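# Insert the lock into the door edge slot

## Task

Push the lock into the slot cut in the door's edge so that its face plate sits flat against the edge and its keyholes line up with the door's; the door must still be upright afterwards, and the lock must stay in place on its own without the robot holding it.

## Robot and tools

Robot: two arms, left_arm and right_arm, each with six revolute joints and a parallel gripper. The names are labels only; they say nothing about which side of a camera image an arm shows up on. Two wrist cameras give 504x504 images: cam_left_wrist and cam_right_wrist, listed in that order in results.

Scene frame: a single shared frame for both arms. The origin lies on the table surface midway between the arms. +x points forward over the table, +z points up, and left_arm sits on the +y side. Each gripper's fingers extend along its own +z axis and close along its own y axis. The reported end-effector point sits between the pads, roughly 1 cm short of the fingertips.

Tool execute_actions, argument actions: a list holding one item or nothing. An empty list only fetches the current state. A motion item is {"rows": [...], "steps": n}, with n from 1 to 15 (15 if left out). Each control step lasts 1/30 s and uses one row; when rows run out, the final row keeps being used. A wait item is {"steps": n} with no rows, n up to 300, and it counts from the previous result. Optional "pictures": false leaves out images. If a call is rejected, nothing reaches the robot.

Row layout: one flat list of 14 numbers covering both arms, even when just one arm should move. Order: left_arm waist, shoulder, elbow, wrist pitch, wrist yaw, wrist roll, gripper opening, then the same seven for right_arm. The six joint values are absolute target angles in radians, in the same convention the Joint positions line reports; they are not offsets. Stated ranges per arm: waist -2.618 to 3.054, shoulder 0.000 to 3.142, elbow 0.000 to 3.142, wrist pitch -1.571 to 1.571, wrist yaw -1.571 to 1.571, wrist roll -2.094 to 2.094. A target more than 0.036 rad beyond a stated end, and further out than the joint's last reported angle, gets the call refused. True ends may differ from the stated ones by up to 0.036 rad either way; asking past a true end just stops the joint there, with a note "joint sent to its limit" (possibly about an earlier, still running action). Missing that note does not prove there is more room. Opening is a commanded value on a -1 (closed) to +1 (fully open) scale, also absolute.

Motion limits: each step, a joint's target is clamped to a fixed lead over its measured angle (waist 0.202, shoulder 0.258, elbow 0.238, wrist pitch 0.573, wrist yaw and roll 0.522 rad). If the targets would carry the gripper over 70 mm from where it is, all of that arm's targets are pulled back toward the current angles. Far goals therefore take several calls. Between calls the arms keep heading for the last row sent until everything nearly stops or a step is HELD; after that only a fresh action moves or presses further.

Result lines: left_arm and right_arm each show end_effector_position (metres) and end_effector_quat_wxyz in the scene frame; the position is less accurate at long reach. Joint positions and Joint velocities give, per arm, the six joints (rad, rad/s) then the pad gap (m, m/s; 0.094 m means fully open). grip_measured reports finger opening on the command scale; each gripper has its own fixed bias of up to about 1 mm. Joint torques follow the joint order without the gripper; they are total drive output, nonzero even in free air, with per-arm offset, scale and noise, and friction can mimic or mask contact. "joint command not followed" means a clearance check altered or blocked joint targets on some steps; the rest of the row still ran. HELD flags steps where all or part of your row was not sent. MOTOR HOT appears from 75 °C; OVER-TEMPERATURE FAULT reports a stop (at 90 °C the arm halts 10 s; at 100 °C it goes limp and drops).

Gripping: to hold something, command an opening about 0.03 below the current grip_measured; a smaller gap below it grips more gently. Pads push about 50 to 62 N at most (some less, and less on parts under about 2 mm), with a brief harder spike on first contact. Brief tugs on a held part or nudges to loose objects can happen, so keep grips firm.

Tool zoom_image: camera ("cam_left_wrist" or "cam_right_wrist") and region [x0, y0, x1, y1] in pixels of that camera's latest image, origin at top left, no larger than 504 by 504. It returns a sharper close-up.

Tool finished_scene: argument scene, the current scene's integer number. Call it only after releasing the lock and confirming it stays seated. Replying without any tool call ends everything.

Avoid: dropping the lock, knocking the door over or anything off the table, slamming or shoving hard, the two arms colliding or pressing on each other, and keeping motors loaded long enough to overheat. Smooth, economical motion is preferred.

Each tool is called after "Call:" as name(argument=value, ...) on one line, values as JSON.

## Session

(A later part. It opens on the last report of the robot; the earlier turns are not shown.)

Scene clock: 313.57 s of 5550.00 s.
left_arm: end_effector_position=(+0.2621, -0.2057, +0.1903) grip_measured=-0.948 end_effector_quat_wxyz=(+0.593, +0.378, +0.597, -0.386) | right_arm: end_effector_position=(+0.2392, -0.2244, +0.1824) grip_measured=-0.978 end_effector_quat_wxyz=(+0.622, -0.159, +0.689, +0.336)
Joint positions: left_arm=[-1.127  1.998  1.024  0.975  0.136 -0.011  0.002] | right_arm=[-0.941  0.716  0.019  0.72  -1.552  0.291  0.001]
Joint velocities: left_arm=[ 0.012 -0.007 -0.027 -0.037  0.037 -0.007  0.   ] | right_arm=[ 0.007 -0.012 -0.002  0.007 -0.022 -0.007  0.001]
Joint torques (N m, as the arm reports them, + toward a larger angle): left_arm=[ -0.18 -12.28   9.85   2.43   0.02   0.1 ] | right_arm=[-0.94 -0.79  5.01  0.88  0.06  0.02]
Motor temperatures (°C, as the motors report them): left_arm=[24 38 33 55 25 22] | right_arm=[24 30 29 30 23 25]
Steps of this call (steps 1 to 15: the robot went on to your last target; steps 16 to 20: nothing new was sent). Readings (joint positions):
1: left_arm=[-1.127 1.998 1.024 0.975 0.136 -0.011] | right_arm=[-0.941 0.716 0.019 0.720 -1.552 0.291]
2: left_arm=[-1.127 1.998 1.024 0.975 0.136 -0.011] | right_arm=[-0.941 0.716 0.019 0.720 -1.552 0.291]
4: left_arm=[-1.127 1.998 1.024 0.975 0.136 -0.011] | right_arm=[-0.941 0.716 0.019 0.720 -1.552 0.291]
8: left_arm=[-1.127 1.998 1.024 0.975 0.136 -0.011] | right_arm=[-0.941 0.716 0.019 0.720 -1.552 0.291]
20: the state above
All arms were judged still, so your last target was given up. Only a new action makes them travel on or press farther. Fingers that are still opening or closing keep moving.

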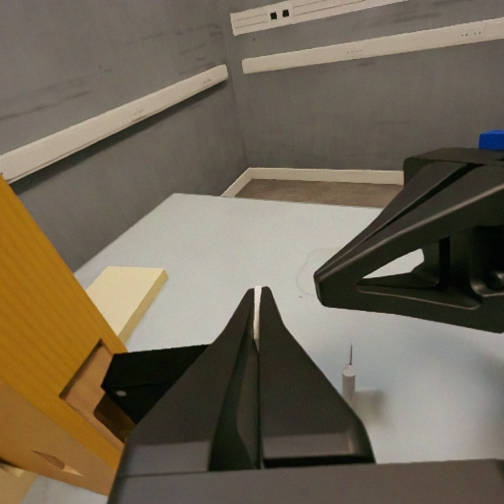

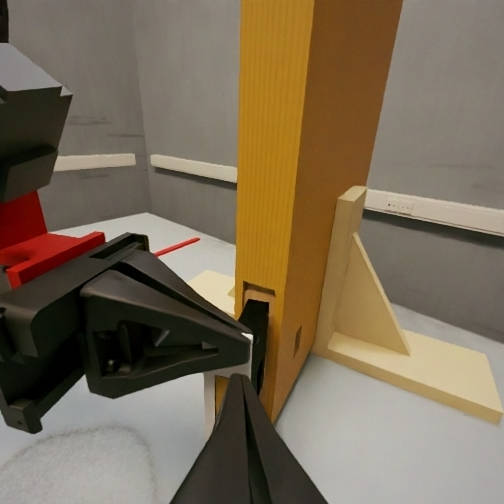

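Call:
execute_actions(actions=[{"rows":[[-1.13,1.985,0.99,1.08,0.14,0,-1,-0.95,0.5,0.7,-0.7,-1.0,0.3,-1]]}], pictures=false)

Call:
execute_actions(actions=[{"rows":[[-1.13,1.985,0.99,1.08,0.14,0,-1,-0.95,0.5,0.7,-0.7,0,0.28,1]]}], pictures=false)

Call:
execute_actions(actions=[{"rows":[[-1.13,1.985,0.99,1.08,0.14,0,-1,0.2,0.5,0.7,-0.7,0,0.28,1]]}], pictures=false)

Call:
execute_actions(actions=[{"steps":30}])

Scene clock: 328.03 s of 5550.00 s.
left_arm: end_effector_position=(+0.2566, -0.1970, +0.1523) grip_measured=-0.948 end_effector_quat_wxyz=(+0.564, +0.391, +0.625, -0.372) | right_arm: end_effector_position=(+0.2528, -0.2778, +0.2972) grip_measured=-0.978 end_effector_quat_wxyz=(+0.586, +0.145, +0.754, +0.257)
Joint positions: left_arm=[-1.127  2.016  0.965  0.963  0.136 -0.011  0.002] | right_arm=[-0.943  0.504  0.705 -0.557 -1.027  0.294  0.001]
Joint velocities: left_arm=[-0.002 -0.002  0.002  0.007 -0.051  0.007 -0.   ] | right_arm=[ 0.002  0.002 -0.007 -0.96   0.139 -0.037 -0.001]
Joint torques (N m, as the arm reports them, + toward a larger angle): left_arm=[ -0.19 -12.55   7.87   2.56   0.01   0.1 ] | right_arm=[-0.72  1.03  6.38  1.35 -0.07 -0.01]
Motor temperatures (°C, as the motors report them): left_arm=[24 39 33 54 25 22] | right_arm=[24 30 29 29 23 25]
Steps of this call (steps 1 to 90: nothing new was sent; then 10.97 s passed at rest; steps 91 to 105: all 15 steps of this action). Readings (joint positions):
91: left_arm=[-1.127 1.998 1.017 0.978 0.136 -0.011] | right_arm=[-0.940 0.679 0.050 0.609 -1.480 0.291]
92: left_arm=[-1.127 1.998 1.006 0.986 0.136 -0.011] | right_arm=[-0.942 0.623 0.105 0.477 -1.382 0.292]
94: left_arm=[-1.127 2.000 0.985 0.987 0.136 -0.011] | right_arm=[-0.943 0.550 0.258 0.253 -1.242 0.293]
98: left_arm=[-1.127 2.013 0.966 0.970 0.136 -0.011] | right_arm=[-0.943 0.528 0.589 -0.162 -1.097 0.294]
105: the state above

Scene clock: 328.53 s of 5550.00 s.
left_arm: end_effector_position=(+0.2566, -0.1970, +0.1523) grip_measured=-0.948 end_effector_quat_wxyz=(+0.564, +0.391, +0.625, -0.372) | right_arm: end_effector_position=(+0.1942, -0.4232, +0.2399) grip_measured=+1.000 end_effector_quat_wxyz=(+0.508, +0.441, +0.732, -0.113)
Joint positions: left_arm=[-1.127  2.016  0.965  0.963  0.136 -0.011  0.002] | right_arm=[-0.943  0.504  0.705 -0.679 -0.063  0.291  0.094]
Joint velocities: left_arm=[-0.002 -0.002 -0.007  0.037 -0.022  0.007 -0.   ] | right_arm=[-0.022  0.012  0.012 -0.022  0.403 -0.051  0.   ]
Joint torques (N m, as the arm reports them, + toward a larger angle): left_arm=[ -0.21 -12.43   7.92   2.55   0.03   0.09] | right_arm=[-0.75  0.77  6.58  1.45  0.05 -0.12]
Motor temperatures (°C, as the motors report them): left_arm=[24 39 33 54 25 22] | right_arm=[24 30 29 30 23 25]
Steps of this call (steps 1 to 15: all 15 steps of this action). Readings (joint positions):
1: left_arm=[-1.127 2.016 0.965 0.963 0.136 -0.011] | right_arm=[-0.942 0.504 0.705 -0.583 -0.952 0.293]
2: left_arm=[-1.127 2.016 0.965 0.963 0.136 -0.011] | right_arm=[-0.942 0.504 0.705 -0.602 -0.850 0.293]
4: left_arm=[-1.127 2.016 0.965 0.963 0.136 -0.011] | right_arm=[-0.942 0.504 0.705 -0.634 -0.649 0.293]
8: left_arm=[-1.127 2.016 0.965 0.963 0.136 -0.011] | right_arm=[-0.943 0.504 0.705 -0.664 -0.286 0.292]
15: the state above

Scene clock: 329.03 s of 5550.00 s.
left_arm: end_effector_position=(+0.2565, -0.1953, +0.1517) grip_measured=-0.948 end_effector_quat_wxyz=(+0.564, +0.389, +0.625, -0.374) | right_arm: end_effector_position=(+0.2581, -0.2030, +0.2420) grip_measured=+1.000 end_effector_quat_wxyz=(+0.509, +0.028, +0.851, +0.125)
Joint positions: left_arm=[-1.125  2.016  0.956  0.975  0.138 -0.016  0.002] | right_arm=[ 0.132  0.504  0.705 -0.668  0.03   0.289  0.094]
Joint velocities: left_arm=[ 0.061 -0.007 -0.242  0.3   -0.022 -0.11   0.   ] | right_arm=[ 0.945  0.002  0.012  0.286  0.784 -0.168  0.   ]
Joint torques (N m, as the arm reports them, + toward a larger angle): left_arm=[ -0.75 -12.51   9.64   2.09   0.     0.35] | right_arm=[ 0.64  0.98  6.34  0.96 -1.24  0.04]
Motor temperatures (°C, as the motors report them): left_arm=[24 39 33 54 25 22] | right_arm=[24 30 29 30 23 25]
Steps of this call (steps 1 to 15: all 15 steps of this action). Readings (joint positions):
1: left_arm=[-1.127 2.016 0.965 0.963 0.136 -0.011] | right_arm=[-0.905 0.504 0.705 -0.679 -0.037 0.291]
2: left_arm=[-1.127 2.016 0.965 0.963 0.136 -0.011] | right_arm=[-0.832 0.504 0.705 -0.679 -0.028 0.291]
4: left_arm=[-1.127 2.016 0.965 0.963 0.136 -0.011] | right_arm=[-0.678 0.504 0.705 -0.679 -0.020 0.290]
8: left_arm=[-1.127 2.016 0.965 0.963 0.136 -0.011] | right_arm=[-0.371 0.504 0.705 -0.679 -0.010 0.289]
15: the state above

Scene clock: 330.03 s of 5550.00 s.
left_arm: end_effector_position=(+0.2572, -0.1935, +0.1513) grip_measured=-0.948 end_effector_quat_wxyz=(+0.566, +0.388, +0.625, -0.374) | right_arm: end_effector_position=(+0.2584, -0.2019, +0.2435) grip_measured=+1.000 end_effector_quat_wxyz=(+0.515, +0.023, +0.849, +0.115)
Joint positions: left_arm=[-1.122  2.016  0.949  0.985  0.138 -0.017  0.002] | right_arm=[ 0.174  0.504  0.705 -0.663  0.081  0.288  0.094]
Joint velocities: left_arm=[-0.007  0.002 -0.022 -0.095 -0.022 -0.037 -0.001] | right_arm=[ 0.012  0.002 -0.007 -0.022  0.007  0.007  0.   ]
Joint torques (N m, as the arm reports them, + toward a larger angle): left_arm=[ -0.64 -12.36   9.08   2.35  -0.01   0.17] | right_arm=[ 2.34  0.92  6.22  1.36 -0.72 -0.13]
Motor temperatures (°C, as the motors report them): left_arm=[24 40 33 54 25 22] | right_arm=[24 30 29 30 23 25]
Steps of this call (steps 1 to 30: the robot went on to your last target). Readings (joint positions):
1: left_arm=[-1.123 2.016 0.951 0.984 0.138 -0.016] | right_arm=[0.153 0.504 0.705 -0.663 0.051 0.288]
2: left_arm=[-1.122 2.016 0.949 0.985 0.138 -0.015] | right_arm=[0.162 0.504 0.705 -0.663 0.064 0.288]
4: left_arm=[-1.122 2.016 0.949 0.985 0.138 -0.016] | right_arm=[0.170 0.504 0.705 -0.663 0.075 0.288]
8: left_arm=[-1.122 2.016 0.949 0.985 0.138 -0.017] | right_arm=[0.174 0.504 0.705 -0.663 0.080 0.288]
30: the state above
All arms were judged still, so your last target was given up. Only a new action makes them travel on or press farther. Fingers that are still opening or closing keep moving.

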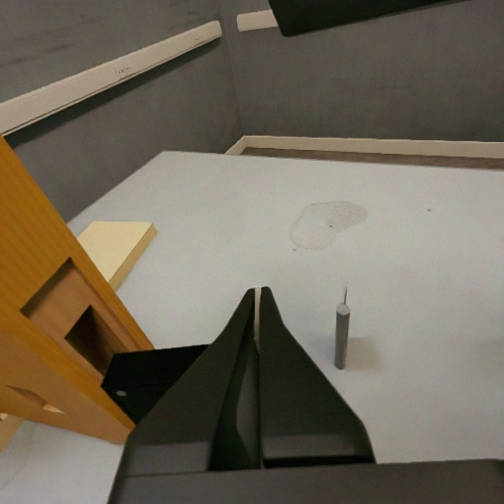

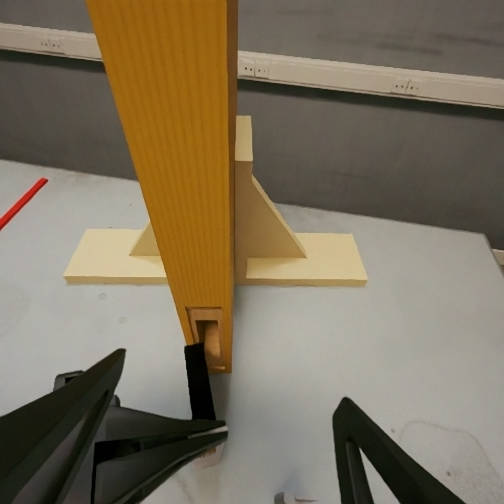

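Call:
execute_actions(actions=[{"rows":[[-1.13,1.985,0.99,1.08,0.3,0,-1,0.1,0.5,0.75,-0.75,0,0.28,0.3],[-1.13,1.985,0.99,1.08,0.4,0,-1,0.1,0.5,0.75,-0.75,0,0.28,0.3],[-1.1,1.985,1.02,1.08,0.43,0,-1,0.1,0.5,0.75,-0.75,0,0.28,0.3],[-1.08,1.985,1.02,1.08,0.43,0,-1,0.1,0.5,0.75,-0.75,0,0.28,0.3],[-1.04,1.985,1.04,1.08,0.43,0.02,-1,0.1,0.5,0.8,-0.8,0,0.28,0.3]]}], pictures=false)

Call:
execute_actions(actions=[{"steps":20}])

Scene clock: 349.70 s of 5550.00 s.
left_arm: end_effector_position=(+0.2598, -0.1917, +0.1668) grip_measured=-0.948 end_effector_quat_wxyz=(+0.544, +0.438, +0.576, -0.425) | right_arm: end_effector_position=(+0.2468, -0.2077, +0.2503) grip_measured=+0.302 end_effector_quat_wxyz=(+0.495, +0.032, +0.860, +0.123)
Joint positions: left_arm=[-1.035  2.016  0.992  0.972  0.399  0.007  0.002] | right_arm=[ 0.109  0.504  0.776 -0.773  0.011  0.288  0.061]
Joint velocities: left_arm=[-0.017 -0.017  0.012  0.022  0.154 -0.022  0.   ] | right_arm=[ 0.007 -0.007 -0.017 -0.095  0.022 -0.066  0.   ]
Joint torques (N m, as the arm reports them, + toward a larger angle): left_arm=[ -0.43 -12.5    9.78   2.46   0.     0.13] | right_arm=[-0.75  1.15  8.32  1.51 -0.12 -0.09]
Motor temperatures (°C, as the motors report them): left_arm=[24 41 33 55 25 22] | right_arm=[24 30 29 31 23 25]
Steps of this call (steps 1 to 90: nothing new was sent; then 16.17 s passed at rest; steps 91 to 105: all 15 steps of this action). Readings (joint positions):
91: left_arm=[-1.121 2.016 0.949 0.983 0.155 -0.015] | right_arm=[0.160 0.504 0.709 -0.671 0.068 0.288]
92: left_arm=[-1.121 2.016 0.949 0.983 0.191 -0.013] | right_arm=[0.138 0.504 0.713 -0.684 0.055 0.288]
94: left_arm=[-1.117 2.016 0.956 0.977 0.278 -0.013] | right_arm=[0.113 0.504 0.719 -0.701 0.041 0.288]
98: left_arm=[-1.071 2.016 0.982 0.970 0.377 -0.003] | right_arm=[0.109 0.504 0.763 -0.753 0.022 0.288]
105: the state above

Scene clock: 350.37 s of 5550.00 s.
left_arm: end_effector_position=(+0.2568, -0.1925, +0.1668) grip_measured=-0.948 end_effector_quat_wxyz=(+0.540, +0.443, +0.572, -0.430) | right_arm: end_effector_position=(+0.2457, -0.2075, +0.2484) grip_measured=+0.302 end_effector_quat_wxyz=(+0.491, +0.032, +0.862, +0.123)
Joint positions: left_arm=[-1.035  2.016  0.992  0.972  0.416  0.008  0.002] | right_arm=[ 0.109  0.504  0.776 -0.782  0.009  0.288  0.061]
Joint velocities: left_arm=[-0.007 -0.002 -0.007 -0.081 -0.037  0.051  0.001] | right_arm=[-0.012  0.007  0.002 -0.007  0.037 -0.022 -0.001]
Joint torques (N m, as the arm reports them, + toward a larger angle): left_arm=[ -0.4  -12.52   9.74   2.43   0.12   0.11] | right_arm=[-0.61  1.15  8.26  1.46 -0.07 -0.08]
Motor temperatures (°C, as the motors report them): left_arm=[24 41 33 55 25 22] | right_arm=[24 30 30 31 23 25]
Steps of this call (steps 1 to 20: the robot went on to your last target). Readings (joint positions):
1: left_arm=[-1.035 2.016 0.992 0.972 0.405 0.007] | right_arm=[0.109 0.504 0.776 -0.775 0.010 0.288]
2: left_arm=[-1.035 2.016 0.992 0.972 0.406 0.007] | right_arm=[0.109 0.504 0.776 -0.776 0.010 0.288]
4: left_arm=[-1.035 2.016 0.992 0.972 0.410 0.008] | right_arm=[0.109 0.504 0.776 -0.779 0.009 0.288]
8: left_arm=[-1.035 2.016 0.992 0.972 0.414 0.008] | right_arm=[0.109 0.504 0.776 -0.780 0.009 0.288]
20: the state above

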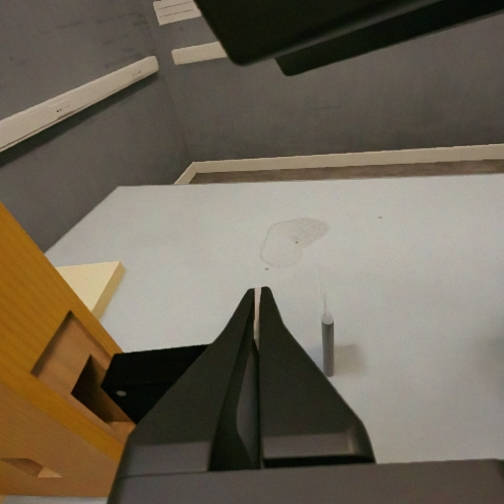

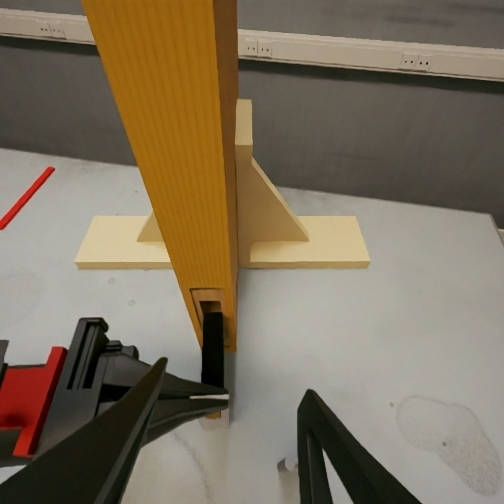

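Call:
zoom_image(camera="cam_right_wrist", region=[150,260,290,440])

Call:
zoom_image(camera="cam_left_wrist", region=[0,280,220,500])

Region (150, 260, 290, 440) of cam_right_wrist's 504x504 image, scaled by 2.800, with more detail than that image has.

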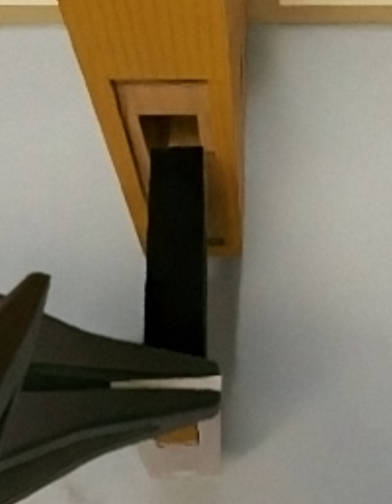

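Region (0, 280, 220, 500) of cam_left_wrist's 504x504 image, scaled by 2.291, with more detail than that image has.

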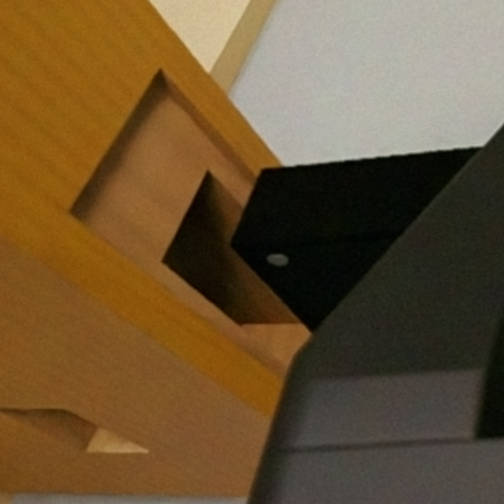

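Call:
execute_actions(actions=[{"rows":[[-1.02,1.99,1.05,1.075,0.45,0.02,-1,0.1,0.5,0.8,-0.8,0,0.28,0.3],[-1.01,1.995,1.055,1.075,0.46,0.02,-1,0.1,0.5,0.8,-0.8,0,0.28,0.3],[-1.0,2.0,1.065,1.07,0.47,0.02,-1,0.1,0.5,0.8,-0.8,0,0.28,0.3],[-0.99,2.0,1.07,1.07,0.475,0.02,-1,0.1,0.5,0.8,-0.8,0,0.28,0.3]]}])

Call:
zoom_image(camera="cam_right_wrist", region=[150,260,290,440])

Call:
zoom_image(camera="cam_left_wrist", region=[0,280,220,500])

Scene clock: 369.33 s of 5550.00 s.
left_arm: end_effector_position=(+0.2657, -0.1890, +0.1704) grip_measured=-0.948 end_effector_quat_wxyz=(+0.538, +0.447, +0.566, -0.436) | right_arm: end_effector_position=(+0.2457, -0.2075, +0.2484) grip_measured=+0.302 end_effector_quat_wxyz=(+0.491, +0.032, +0.862, +0.123)
Joint positions: left_arm=[-1.003  2.024  1.014  0.966  0.468  0.008  0.002] | right_arm=[ 0.109  0.504  0.776 -0.782  0.009  0.288  0.061]
Joint velocities: left_arm=[ 0.007 -0.002  0.007 -0.037  0.037 -0.007 -0.   ] | right_arm=[-0.002  0.007  0.007 -0.051 -0.007 -0.051  0.001]
Joint torques (N m, as the arm reports them, + toward a larger angle): left_arm=[  1.12 -11.91  10.47   2.37   0.05   0.12] | right_arm=[-0.79  0.97  8.25  1.46 -0.05 -0.09]
Motor temperatures (°C, as the motors report them): left_arm=[24 42 34 56 25 22] | right_arm=[24 30 31 32 23 25]
Steps of this call (steps 1 to 15: the robot went on to your last target; steps 16 to 90: nothing new was sent; then 15.47 s passed at rest; steps 91 to 105: all 15 steps of this action). Readings (joint positions):
91: left_arm=[-1.034 2.016 0.992 0.972 0.419 0.008] | right_arm=[0.109 0.504 0.776 -0.782 0.009 0.288]
92: left_arm=[-1.032 2.016 0.992 0.972 0.426 0.008] | right_arm=[0.109 0.504 0.776 -0.782 0.009 0.288]
94: left_arm=[-1.023 2.019 1.000 0.969 0.443 0.008] | right_arm=[0.109 0.504 0.776 -0.782 0.009 0.288]
98: left_arm=[-1.003 2.024 1.014 0.966 0.467 0.007] | right_arm=[0.109 0.504 0.776 -0.782 0.009 0.288]
105: the state above

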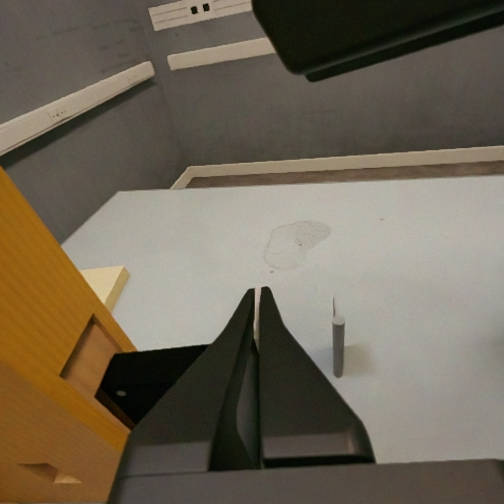

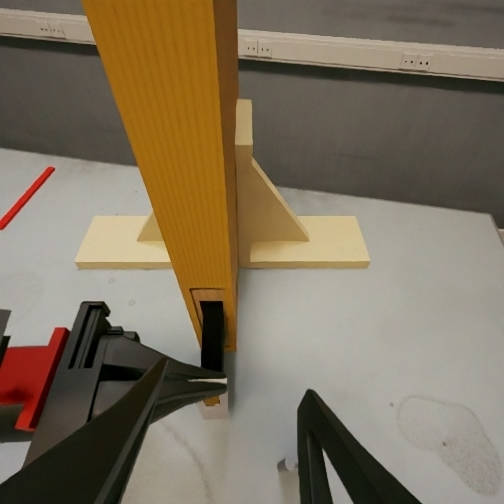

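Region (150, 260, 290, 440) of cam_right_wrist's 504x504 image, scaled by 2.800, with more detail than that image has.

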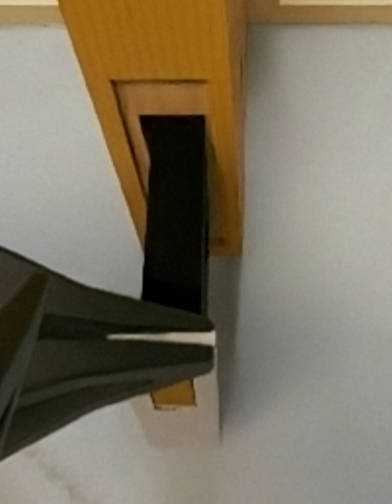

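Region (0, 280, 220, 500) of cam_left_wrist's 504x504 image, scaled by 2.291, with more detail than that image has.

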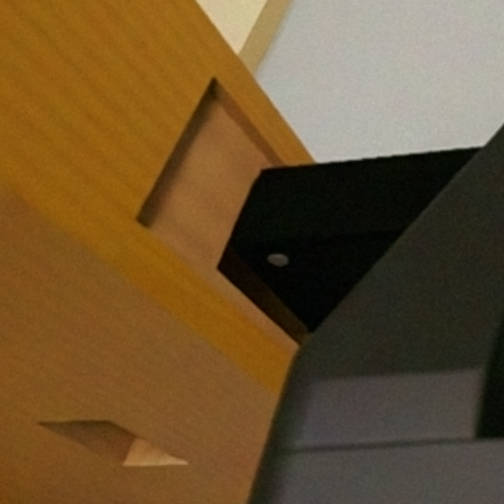

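Call:
execute_actions(actions=[{"rows":[[-0.99,1.995,1.027,1.07,0.465,0.02,-1,0.1,0.5,0.8,-0.8,0,0.28,0.3]]}])

Call:
zoom_image(camera="cam_right_wrist", region=[150,260,290,440])

Call:
zoom_image(camera="cam_left_wrist", region=[0,280,220,500])

Scene clock: 377.30 s of 5550.00 s.
left_arm: end_effector_position=(+0.2657, -0.1890, +0.1704) grip_measured=-0.948 end_effector_quat_wxyz=(+0.538, +0.447, +0.566, -0.436) | right_arm: end_effector_position=(+0.2457, -0.2075, +0.2484) grip_measured=+0.302 end_effector_quat_wxyz=(+0.491, +0.032, +0.862, +0.123)
Joint positions: left_arm=[-1.003  2.024  1.014  0.966  0.468  0.008  0.002] | right_arm=[ 0.109  0.504  0.776 -0.782  0.009  0.288  0.061]
Joint velocities: left_arm=[ 0.002 -0.017 -0.017 -0.081  0.022 -0.037 -0.001] | right_arm=[ 0.002 -0.007 -0.012 -0.051  0.037 -0.007  0.001]
Joint torques (N m, as the arm reports them, + toward a larger angle): left_arm=[  1.13 -12.36   7.12   2.38  -0.05   0.12] | right_arm=[-0.79  1.25  8.28  1.46 -0.14 -0.14]
Motor temperatures (°C, as the motors report them): left_arm=[24 42 34 57 25 22] | right_arm=[24 30 31 32 23 25]
Steps of this call (steps 1 to 15: the robot went on to your last target; steps 16 to 90: nothing new was sent; then 4.47 s passed at rest; steps 91 to 105: all 15 steps of this action). Readings (joint positions):
91: left_arm=[-1.003 2.024 1.014 0.966 0.468 0.008] | right_arm=[0.109 0.504 0.776 -0.782 0.009 0.288]
92: left_arm=[-1.003 2.024 1.014 0.966 0.468 0.008] | right_arm=[0.109 0.504 0.776 -0.782 0.009 0.288]
94: left_arm=[-1.003 2.024 1.014 0.966 0.468 0.008] | right_arm=[0.109 0.504 0.776 -0.782 0.009 0.288]
98: left_arm=[-1.003 2.024 1.014 0.966 0.468 0.008] | right_arm=[0.109 0.504 0.776 -0.782 0.009 0.288]
105: the state above

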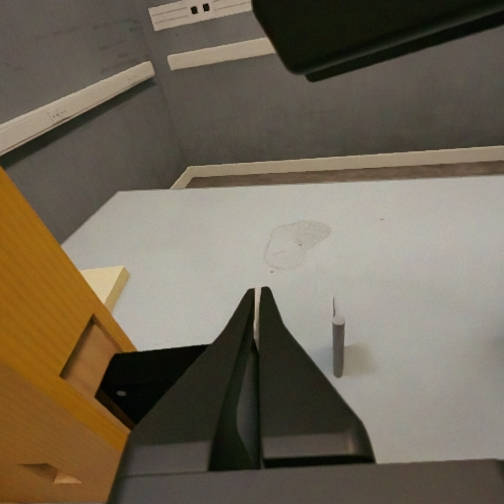

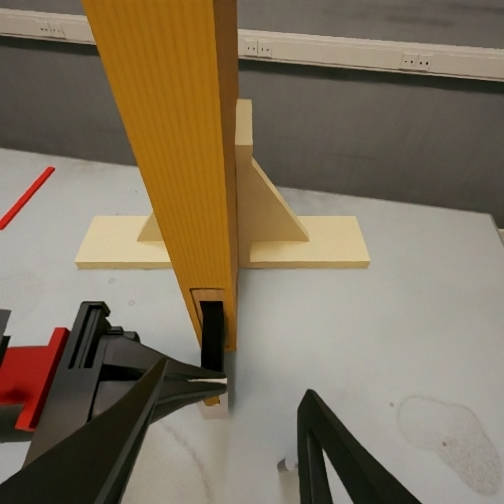

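Region (150, 260, 290, 440) of cam_right_wrist's 504x504 image, scaled by 2.800, with more detail than that image has.

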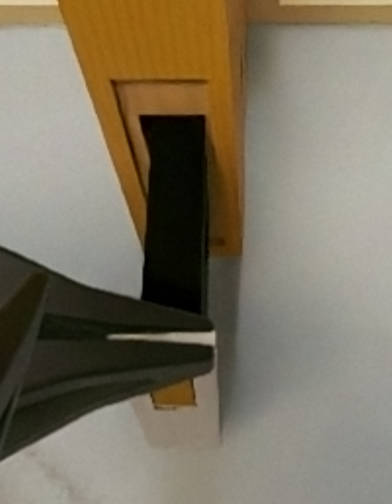

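Region (0, 280, 220, 500) of cam_left_wrist's 504x504 image, scaled by 2.291, with more detail than that image has.

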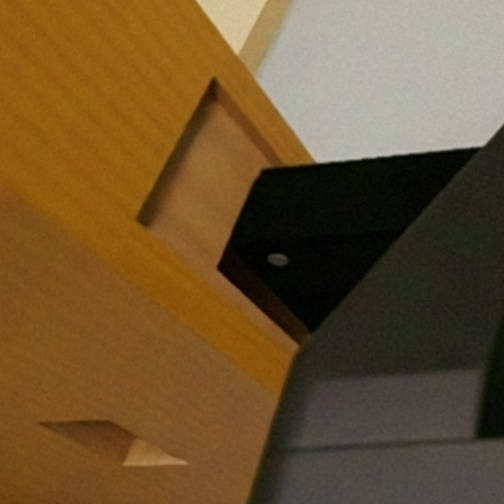

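Call:
execute_actions(actions=[{"rows":[[-1.0,1.99,1.012,1.07,0.455,0.02,-1,0.1,0.5,0.8,-0.8,0,0.28,0.3]]}])

Call:
zoom_image(camera="cam_right_wrist", region=[150,260,290,440])

Call:
zoom_image(camera="cam_left_wrist", region=[0,280,220,500])

Scene clock: 382.97 s of 5550.00 s.
left_arm: end_effector_position=(+0.2637, -0.1856, +0.1612) grip_measured=-0.948 end_effector_quat_wxyz=(+0.531, +0.448, +0.574, -0.434) | right_arm: end_effector_position=(+0.2457, -0.2075, +0.2484) grip_measured=+0.302 end_effector_quat_wxyz=(+0.491, +0.032, +0.862, +0.123)
Joint positions: left_arm=[-1.003  2.024  0.992  0.965  0.464  0.008  0.002] | right_arm=[ 0.109  0.504  0.776 -0.782  0.009  0.288  0.061]
Joint velocities: left_arm=[-0.012  0.017  0.002 -0.051 -0.037  0.051  0.   ] | right_arm=[ 0.007 -0.007  0.012  0.022 -0.022  0.051  0.   ]
Joint torques (N m, as the arm reports them, + toward a larger angle): left_arm=[  0.25 -12.76   7.56   2.39  -0.11   0.1 ] | right_arm=[-0.78  1.18  8.15  1.44 -0.09 -0.1 ]
Motor temperatures (°C, as the motors report them): left_arm=[24 42 33 57 25 22] | right_arm=[24 30 31 32 23 25]
Steps of this call (steps 1 to 15: the robot went on to your last target; steps 16 to 90: nothing new was sent; then 2.17 s passed at rest; steps 91 to 105: all 15 steps of this action). Readings (joint positions):
91: left_arm=[-1.003 2.024 1.011 0.967 0.468 0.008] | right_arm=[0.109 0.504 0.776 -0.782 0.009 0.288]
92: left_arm=[-1.003 2.024 1.008 0.968 0.467 0.008] | right_arm=[0.109 0.504 0.776 -0.782 0.009 0.288]
94: left_arm=[-1.003 2.024 1.000 0.968 0.466 0.008] | right_arm=[0.109 0.504 0.776 -0.782 0.009 0.288]
98: left_arm=[-1.003 2.024 0.992 0.965 0.466 0.008] | right_arm=[0.109 0.504 0.776 -0.782 0.009 0.288]
105: the state above

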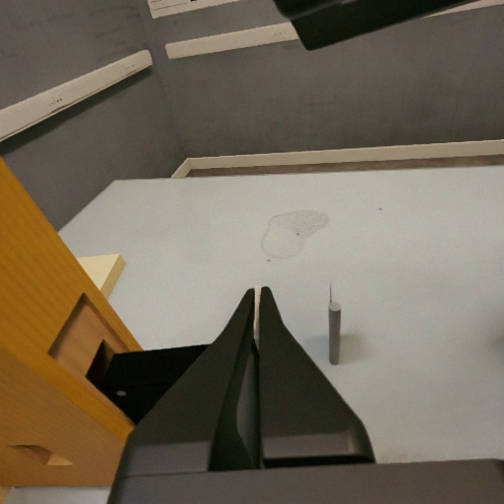

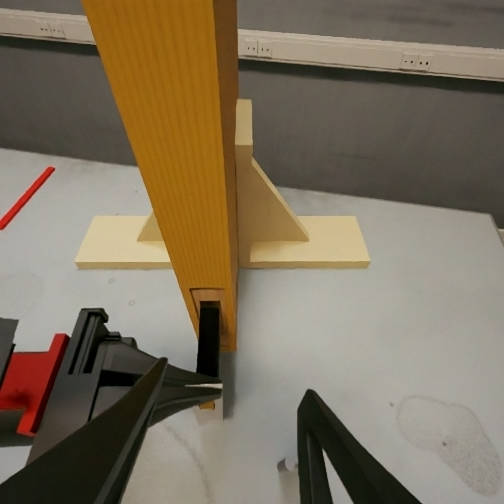

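Region (150, 260, 290, 440) of cam_right_wrist's 504x504 image, scaled by 2.800, with more detail than that image has.

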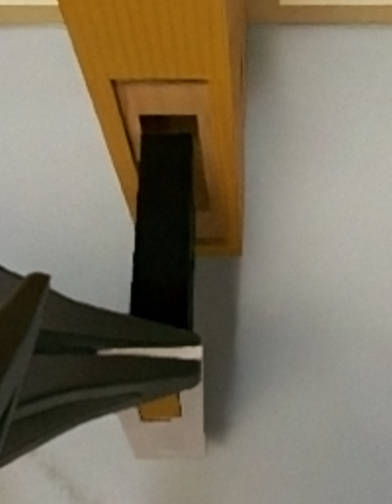

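Region (0, 280, 220, 500) of cam_left_wrist's 504x504 image, scaled by 2.291, with more detail than that image has.

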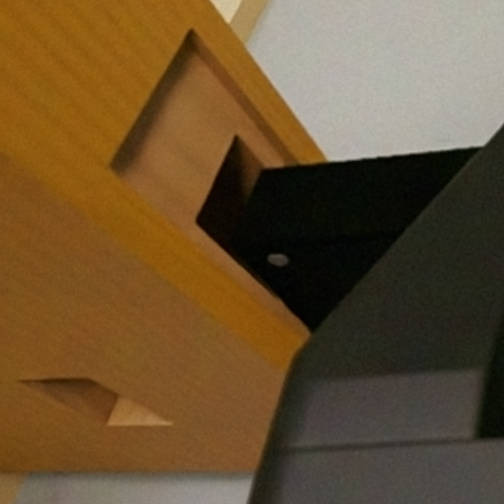

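Call:
execute_actions(actions=[{"rows":[[-1.0,1.99,1.03,1.125,0.44,0.02,-1,0.1,0.5,0.8,-0.8,0,0.28,0.3]]}])

Call:
zoom_image(camera="cam_right_wrist", region=[150,260,290,440])

Call:
zoom_image(camera="cam_left_wrist", region=[0,280,220,500])

Scene clock: 391.03 s of 5550.00 s.
left_arm: end_effector_position=(+0.2655, -0.1854, +0.1672) grip_measured=-0.948 end_effector_quat_wxyz=(+0.543, +0.443, +0.567, -0.433) | right_arm: end_effector_position=(+0.2457, -0.2075, +0.2484) grip_measured=+0.302 end_effector_quat_wxyz=(+0.491, +0.032, +0.862, +0.123)
Joint positions: left_arm=[-1.003  2.024  0.992  0.992  0.455  0.008  0.002] | right_arm=[ 0.109  0.504  0.776 -0.782  0.009  0.288  0.061]
Joint velocities: left_arm=[-0.002  0.002  0.012 -0.037 -0.037 -0.022 -0.001] | right_arm=[-0.002  0.002  0.007  0.007 -0.007  0.066  0.001]
Joint torques (N m, as the arm reports them, + toward a larger angle): left_arm=[  0.27 -12.73   8.98   2.65  -0.16   0.11] | right_arm=[-0.83  1.03  8.18  1.45 -0.08 -0.07]
Motor temperatures (°C, as the motors report them): left_arm=[24 43 33 58 25 22] | right_arm=[24 30 31 32 23 25]
Steps of this call (steps 1 to 15: the robot went on to your last target; steps 16 to 90: nothing new was sent; then 4.57 s passed at rest; steps 91 to 105: all 15 steps of this action). Readings (joint positions):
91: left_arm=[-1.003 2.024 0.992 0.969 0.463 0.008] | right_arm=[0.109 0.504 0.776 -0.782 0.009 0.288]
92: left_arm=[-1.003 2.024 0.992 0.973 0.460 0.008] | right_arm=[0.109 0.504 0.776 -0.782 0.009 0.288]
94: left_arm=[-1.003 2.024 0.992 0.984 0.456 0.008] | right_arm=[0.109 0.504 0.776 -0.782 0.009 0.288]
98: left_arm=[-1.003 2.024 0.992 0.992 0.455 0.008] | right_arm=[0.109 0.504 0.776 -0.782 0.009 0.288]
105: the state above

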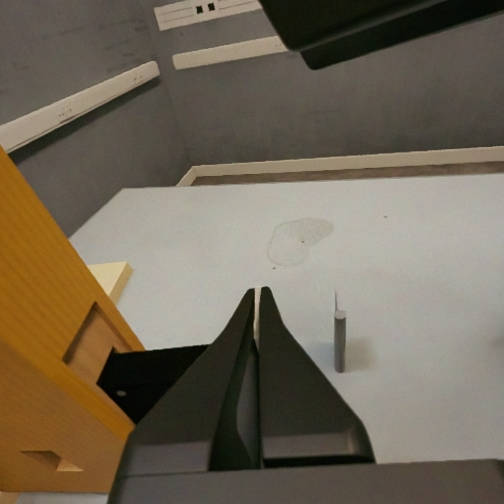

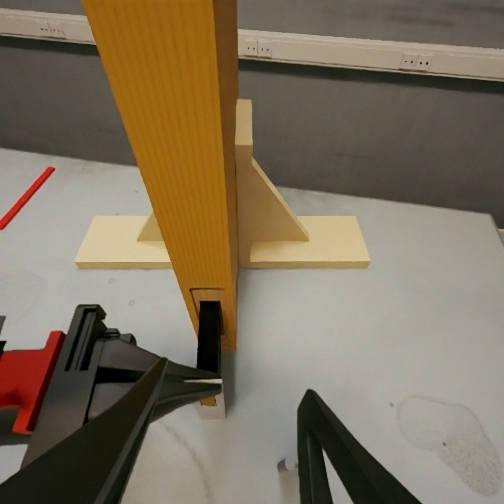

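Region (150, 260, 290, 440) of cam_right_wrist's 504x504 image, scaled by 2.800, with more detail than that image has.

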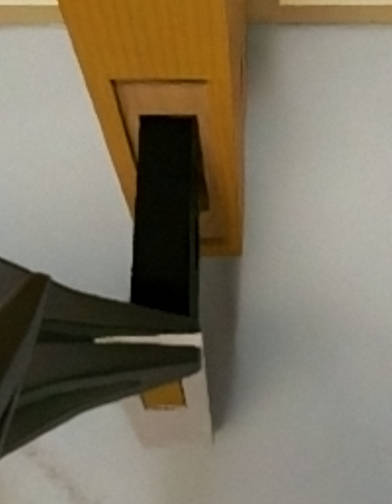

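Region (0, 280, 220, 500) of cam_left_wrist's 504x504 image, scaled by 2.291, with more detail than that image has.

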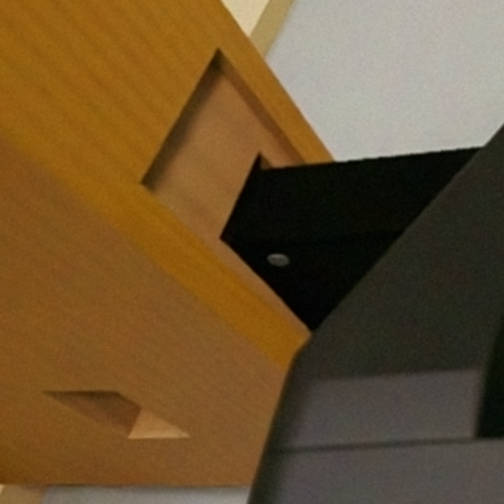

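Call:
execute_actions(actions=[{"rows":[[-0.995,2.005,1.055,1.11,0.455,0.02,-1,0.1,0.5,0.8,-0.8,0,0.28,0.3],[-0.99,2.01,1.06,1.1,0.46,0.02,-1,0.1,0.5,0.8,-0.8,0,0.28,0.3],[-0.985,2.015,1.065,1.1,0.465,0.02,-1,0.1,0.5,0.8,-0.8,0,0.28,0.3],[-0.98,2.02,1.07,1.095,0.47,0.02,-1,0.1,0.5,0.8,-0.8,0,0.28,0.3],[-0.97,2.025,1.078,1.09,0.475,0.02,-1,0.1,0.5,0.8,-0.8,0,0.28,0.3],[-0.96,2.03,1.085,1.09,0.48,0.02,-1,0.1,0.5,0.8,-0.8,0,0.28,0.3],[-0.945,2.035,1.095,1.085,0.495,0.02,-1,0.1,0.5,0.8,-0.8,0,0.28,0.3]]}])

Call:
zoom_image(camera="cam_right_wrist", region=[150,260,290,440])

Call:
zoom_image(camera="cam_left_wrist", region=[0,280,220,500])

Scene clock: 409.93 s of 5550.00 s.
left_arm: end_effector_position=(+0.2715, -0.1865, +0.1692) grip_measured=-0.948 end_effector_quat_wxyz=(+0.530, +0.450, +0.558, -0.453) | right_arm: end_effector_position=(+0.2457, -0.2075, +0.2484) grip_measured=+0.302 end_effector_quat_wxyz=(+0.491, +0.032, +0.862, +0.123)
Joint positions: left_arm=[-0.973  2.049  1.032  0.985  0.533 -0.013  0.002] | right_arm=[ 0.109  0.504  0.776 -0.782  0.009  0.288  0.061]
Joint velocities: left_arm=[ 0.002 -0.017  0.002  0.022  0.037 -0.037 -0.   ] | right_arm=[-0.002  0.012 -0.012  0.037  0.007 -0.022 -0.   ]
Joint torques (N m, as the arm reports them, + toward a larger angle): left_arm=[  2.42 -11.18  10.87   2.33  -0.42   0.38] | right_arm=[-0.75  1.06  8.38  1.44 -0.12 -0.08]
Motor temperatures (°C, as the motors report them): left_arm=[24 44 33 61 25 22] | right_arm=[24 29 32 32 23 25]
Steps of this call (steps 1 to 15: the robot went on to your last target; steps 16 to 90: nothing new was sent; then 15.40 s passed at rest; steps 91 to 105: all 15 steps of this action). Readings (joint positions):
91: left_arm=[-1.003 2.024 0.992 0.992 0.455 0.008] | right_arm=[0.109 0.504 0.776 -0.782 0.009 0.288]
92: left_arm=[-1.003 2.025 0.994 0.991 0.456 0.008] | right_arm=[0.109 0.504 0.776 -0.782 0.009 0.288]
94: left_arm=[-1.002 2.032 1.003 0.991 0.463 0.008] | right_arm=[0.109 0.504 0.776 -0.782 0.009 0.288]
98: left_arm=[-0.985 2.045 1.022 0.990 0.503 -0.000] | right_arm=[0.109 0.504 0.776 -0.782 0.009 0.288]
105: the state above

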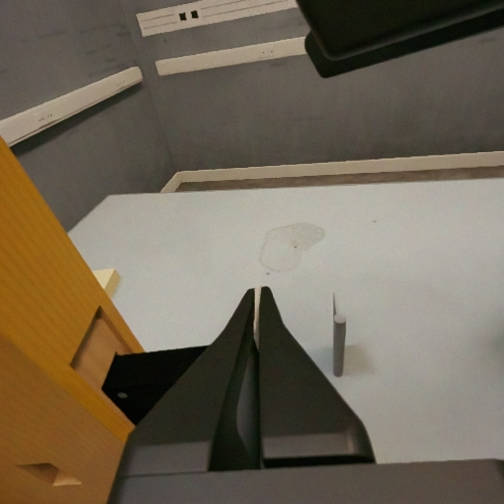

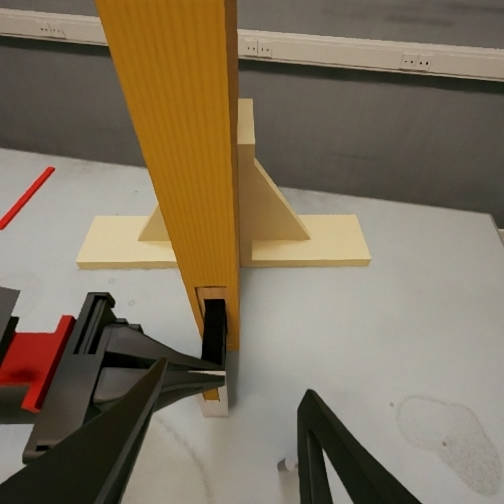

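Region (150, 260, 290, 440) of cam_right_wrist's 504x504 image, scaled by 2.800, with more detail than that image has.

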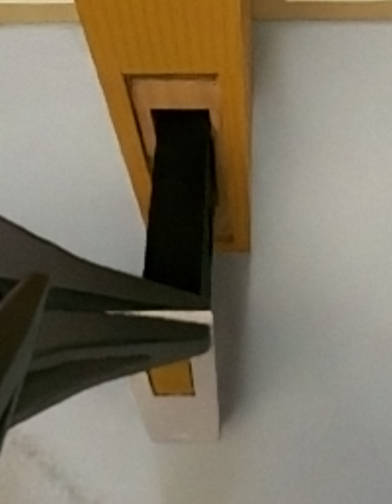

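Region (0, 280, 220, 500) of cam_left_wrist's 504x504 image, scaled by 2.291, with more detail than that image has.

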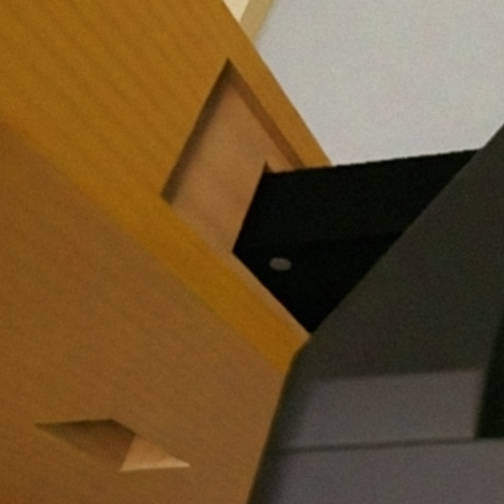

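Call:
execute_actions(actions=[{"rows":[[-0.995,2.03,1.075,1.09,0.45,0.03,-1,0.1,0.5,0.8,-0.8,0,0.28,0.3]]}])

Call:
zoom_image(camera="cam_right_wrist", region=[150,260,290,440])

Call:
zoom_image(camera="cam_left_wrist", region=[0,280,220,500])

Scene clock: 417.17 s of 5550.00 s.
left_arm: end_effector_position=(+0.2715, -0.1899, +0.1690) grip_measured=-0.948 end_effector_quat_wxyz=(+0.537, +0.442, +0.565, -0.445) | right_arm: end_effector_position=(+0.2457, -0.2075, +0.2484) grip_measured=+0.302 end_effector_quat_wxyz=(+0.491, +0.032, +0.862, +0.123)
Joint positions: left_arm=[-0.991  2.049  1.032  0.984  0.486 -0.013  0.002] | right_arm=[ 0.109  0.504  0.776 -0.782  0.009  0.288  0.061]
Joint velocities: left_arm=[-0.007 -0.017  0.007 -0.037 -0.022 -0.022 -0.001] | right_arm=[ 0.007 -0.017 -0.012  0.007  0.051  0.007  0.001]
Joint torques (N m, as the arm reports them, + toward a larger angle): left_arm=[ -0.35 -11.64   9.34   2.38  -0.37   0.46] | right_arm=[-0.98  1.17  8.32  1.43 -0.07 -0.09]
Motor temperatures (°C, as the motors report them): left_arm=[24 43 34 61 25 22] | right_arm=[24 29 32 33 23 25]
Steps of this call (steps 1 to 15: the robot went on to your last target; steps 16 to 90: nothing new was sent; then 3.73 s passed at rest; steps 91 to 105: all 15 steps of this action). Readings (joint positions):
91: left_arm=[-0.976 2.049 1.032 0.984 0.530 -0.013] | right_arm=[0.109 0.504 0.776 -0.782 0.009 0.288]
92: left_arm=[-0.980 2.049 1.032 0.984 0.519 -0.013] | right_arm=[0.109 0.504 0.776 -0.782 0.009 0.288]
94: left_arm=[-0.986 2.049 1.032 0.984 0.501 -0.013] | right_arm=[0.109 0.504 0.776 -0.782 0.009 0.288]
98: left_arm=[-0.990 2.049 1.032 0.984 0.489 -0.013] | right_arm=[0.109 0.504 0.776 -0.782 0.009 0.288]
105: the state above

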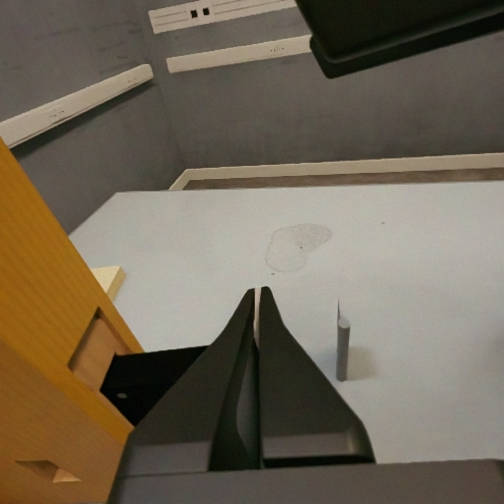

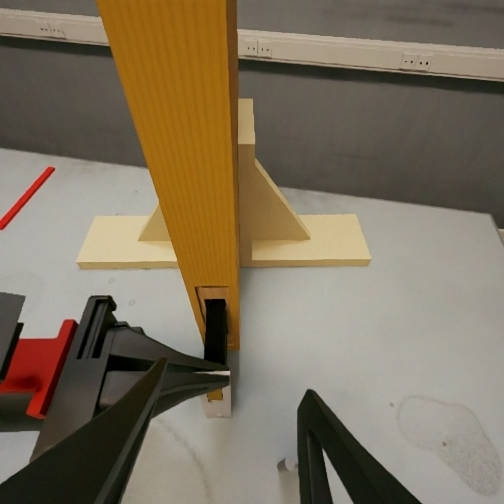

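Region (150, 260, 290, 440) of cam_right_wrist's 504x504 image, scaled by 2.800, with more detail than that image has.

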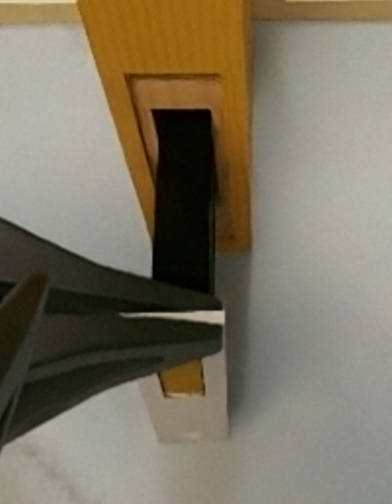

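Region (0, 280, 220, 500) of cam_left_wrist's 504x504 image, scaled by 2.291, with more detail than that image has.

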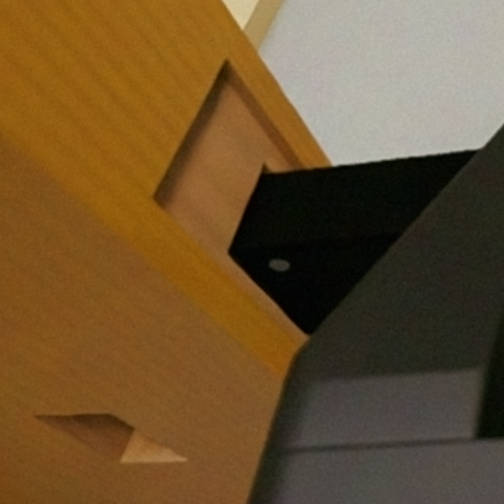

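Call:
execute_actions(actions=[{"rows":[[-0.995,2.045,1.075,1.09,0.46,0.03,-1,0.1,0.5,0.8,-0.8,0,0.28,0.3]]}])

Call:
zoom_image(camera="cam_left_wrist", region=[0,280,220,500])

Scene clock: 428.30 s of 5550.00 s.
left_arm: end_effector_position=(+0.2715, -0.1899, +0.1690) grip_measured=-0.948 end_effector_quat_wxyz=(+0.537, +0.442, +0.565, -0.445) | right_arm: end_effector_position=(+0.2457, -0.2075, +0.2484) grip_measured=+0.302 end_effector_quat_wxyz=(+0.491, +0.032, +0.862, +0.123)
Joint positions: left_arm=[-0.991  2.049  1.032  0.984  0.486 -0.013  0.002] | right_arm=[ 0.109  0.504  0.776 -0.782  0.009  0.288  0.061]
Joint velocities: left_arm=[ 0.002 -0.002 -0.017 -0.037 -0.051 -0.007  0.001] | right_arm=[-0.002  0.002 -0.002 -0.081  0.022 -0.037  0.   ]
Joint torques (N m, as the arm reports them, + toward a larger angle): left_arm=[ -0.33 -10.31   9.37   2.38  -0.28   0.46] | right_arm=[-0.87  1.1   8.26  1.48 -0.1  -0.14]
Motor temperatures (°C, as the motors report them): left_arm=[24 43 34 61 25 22] | right_arm=[24 29 32 33 23 25]
Steps of this call (steps 1 to 15: the robot went on to your last target; steps 16 to 90: nothing new was sent; then 7.63 s passed at rest; steps 91 to 105: all 15 steps of this action). Readings (joint positions):
91: left_arm=[-0.991 2.049 1.032 0.984 0.486 -0.013] | right_arm=[0.109 0.504 0.776 -0.782 0.009 0.288]
92: left_arm=[-0.991 2.049 1.032 0.984 0.486 -0.013] | right_arm=[0.109 0.504 0.776 -0.782 0.009 0.288]
94: left_arm=[-0.991 2.049 1.032 0.984 0.486 -0.013] | right_arm=[0.109 0.504 0.776 -0.782 0.009 0.288]
98: left_arm=[-0.991 2.049 1.032 0.984 0.486 -0.013] | right_arm=[0.109 0.504 0.776 -0.782 0.009 0.288]
105: the state above

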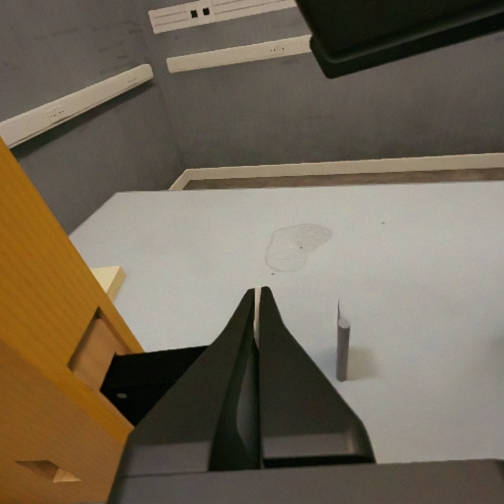

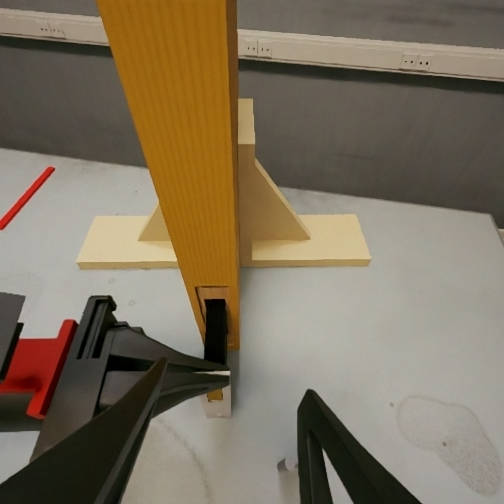

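Region (0, 280, 220, 500) of cam_left_wrist's 504x504 image, scaled by 2.291, with more detail than that image has.

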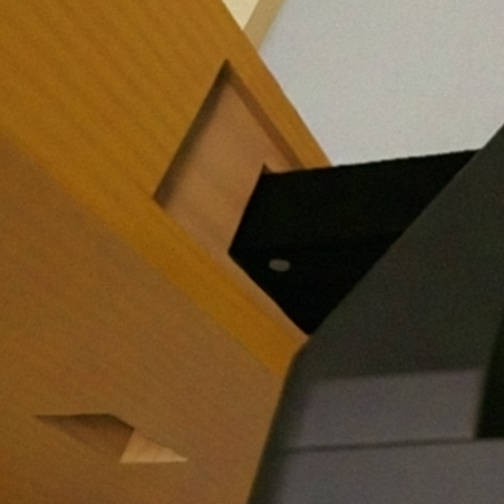

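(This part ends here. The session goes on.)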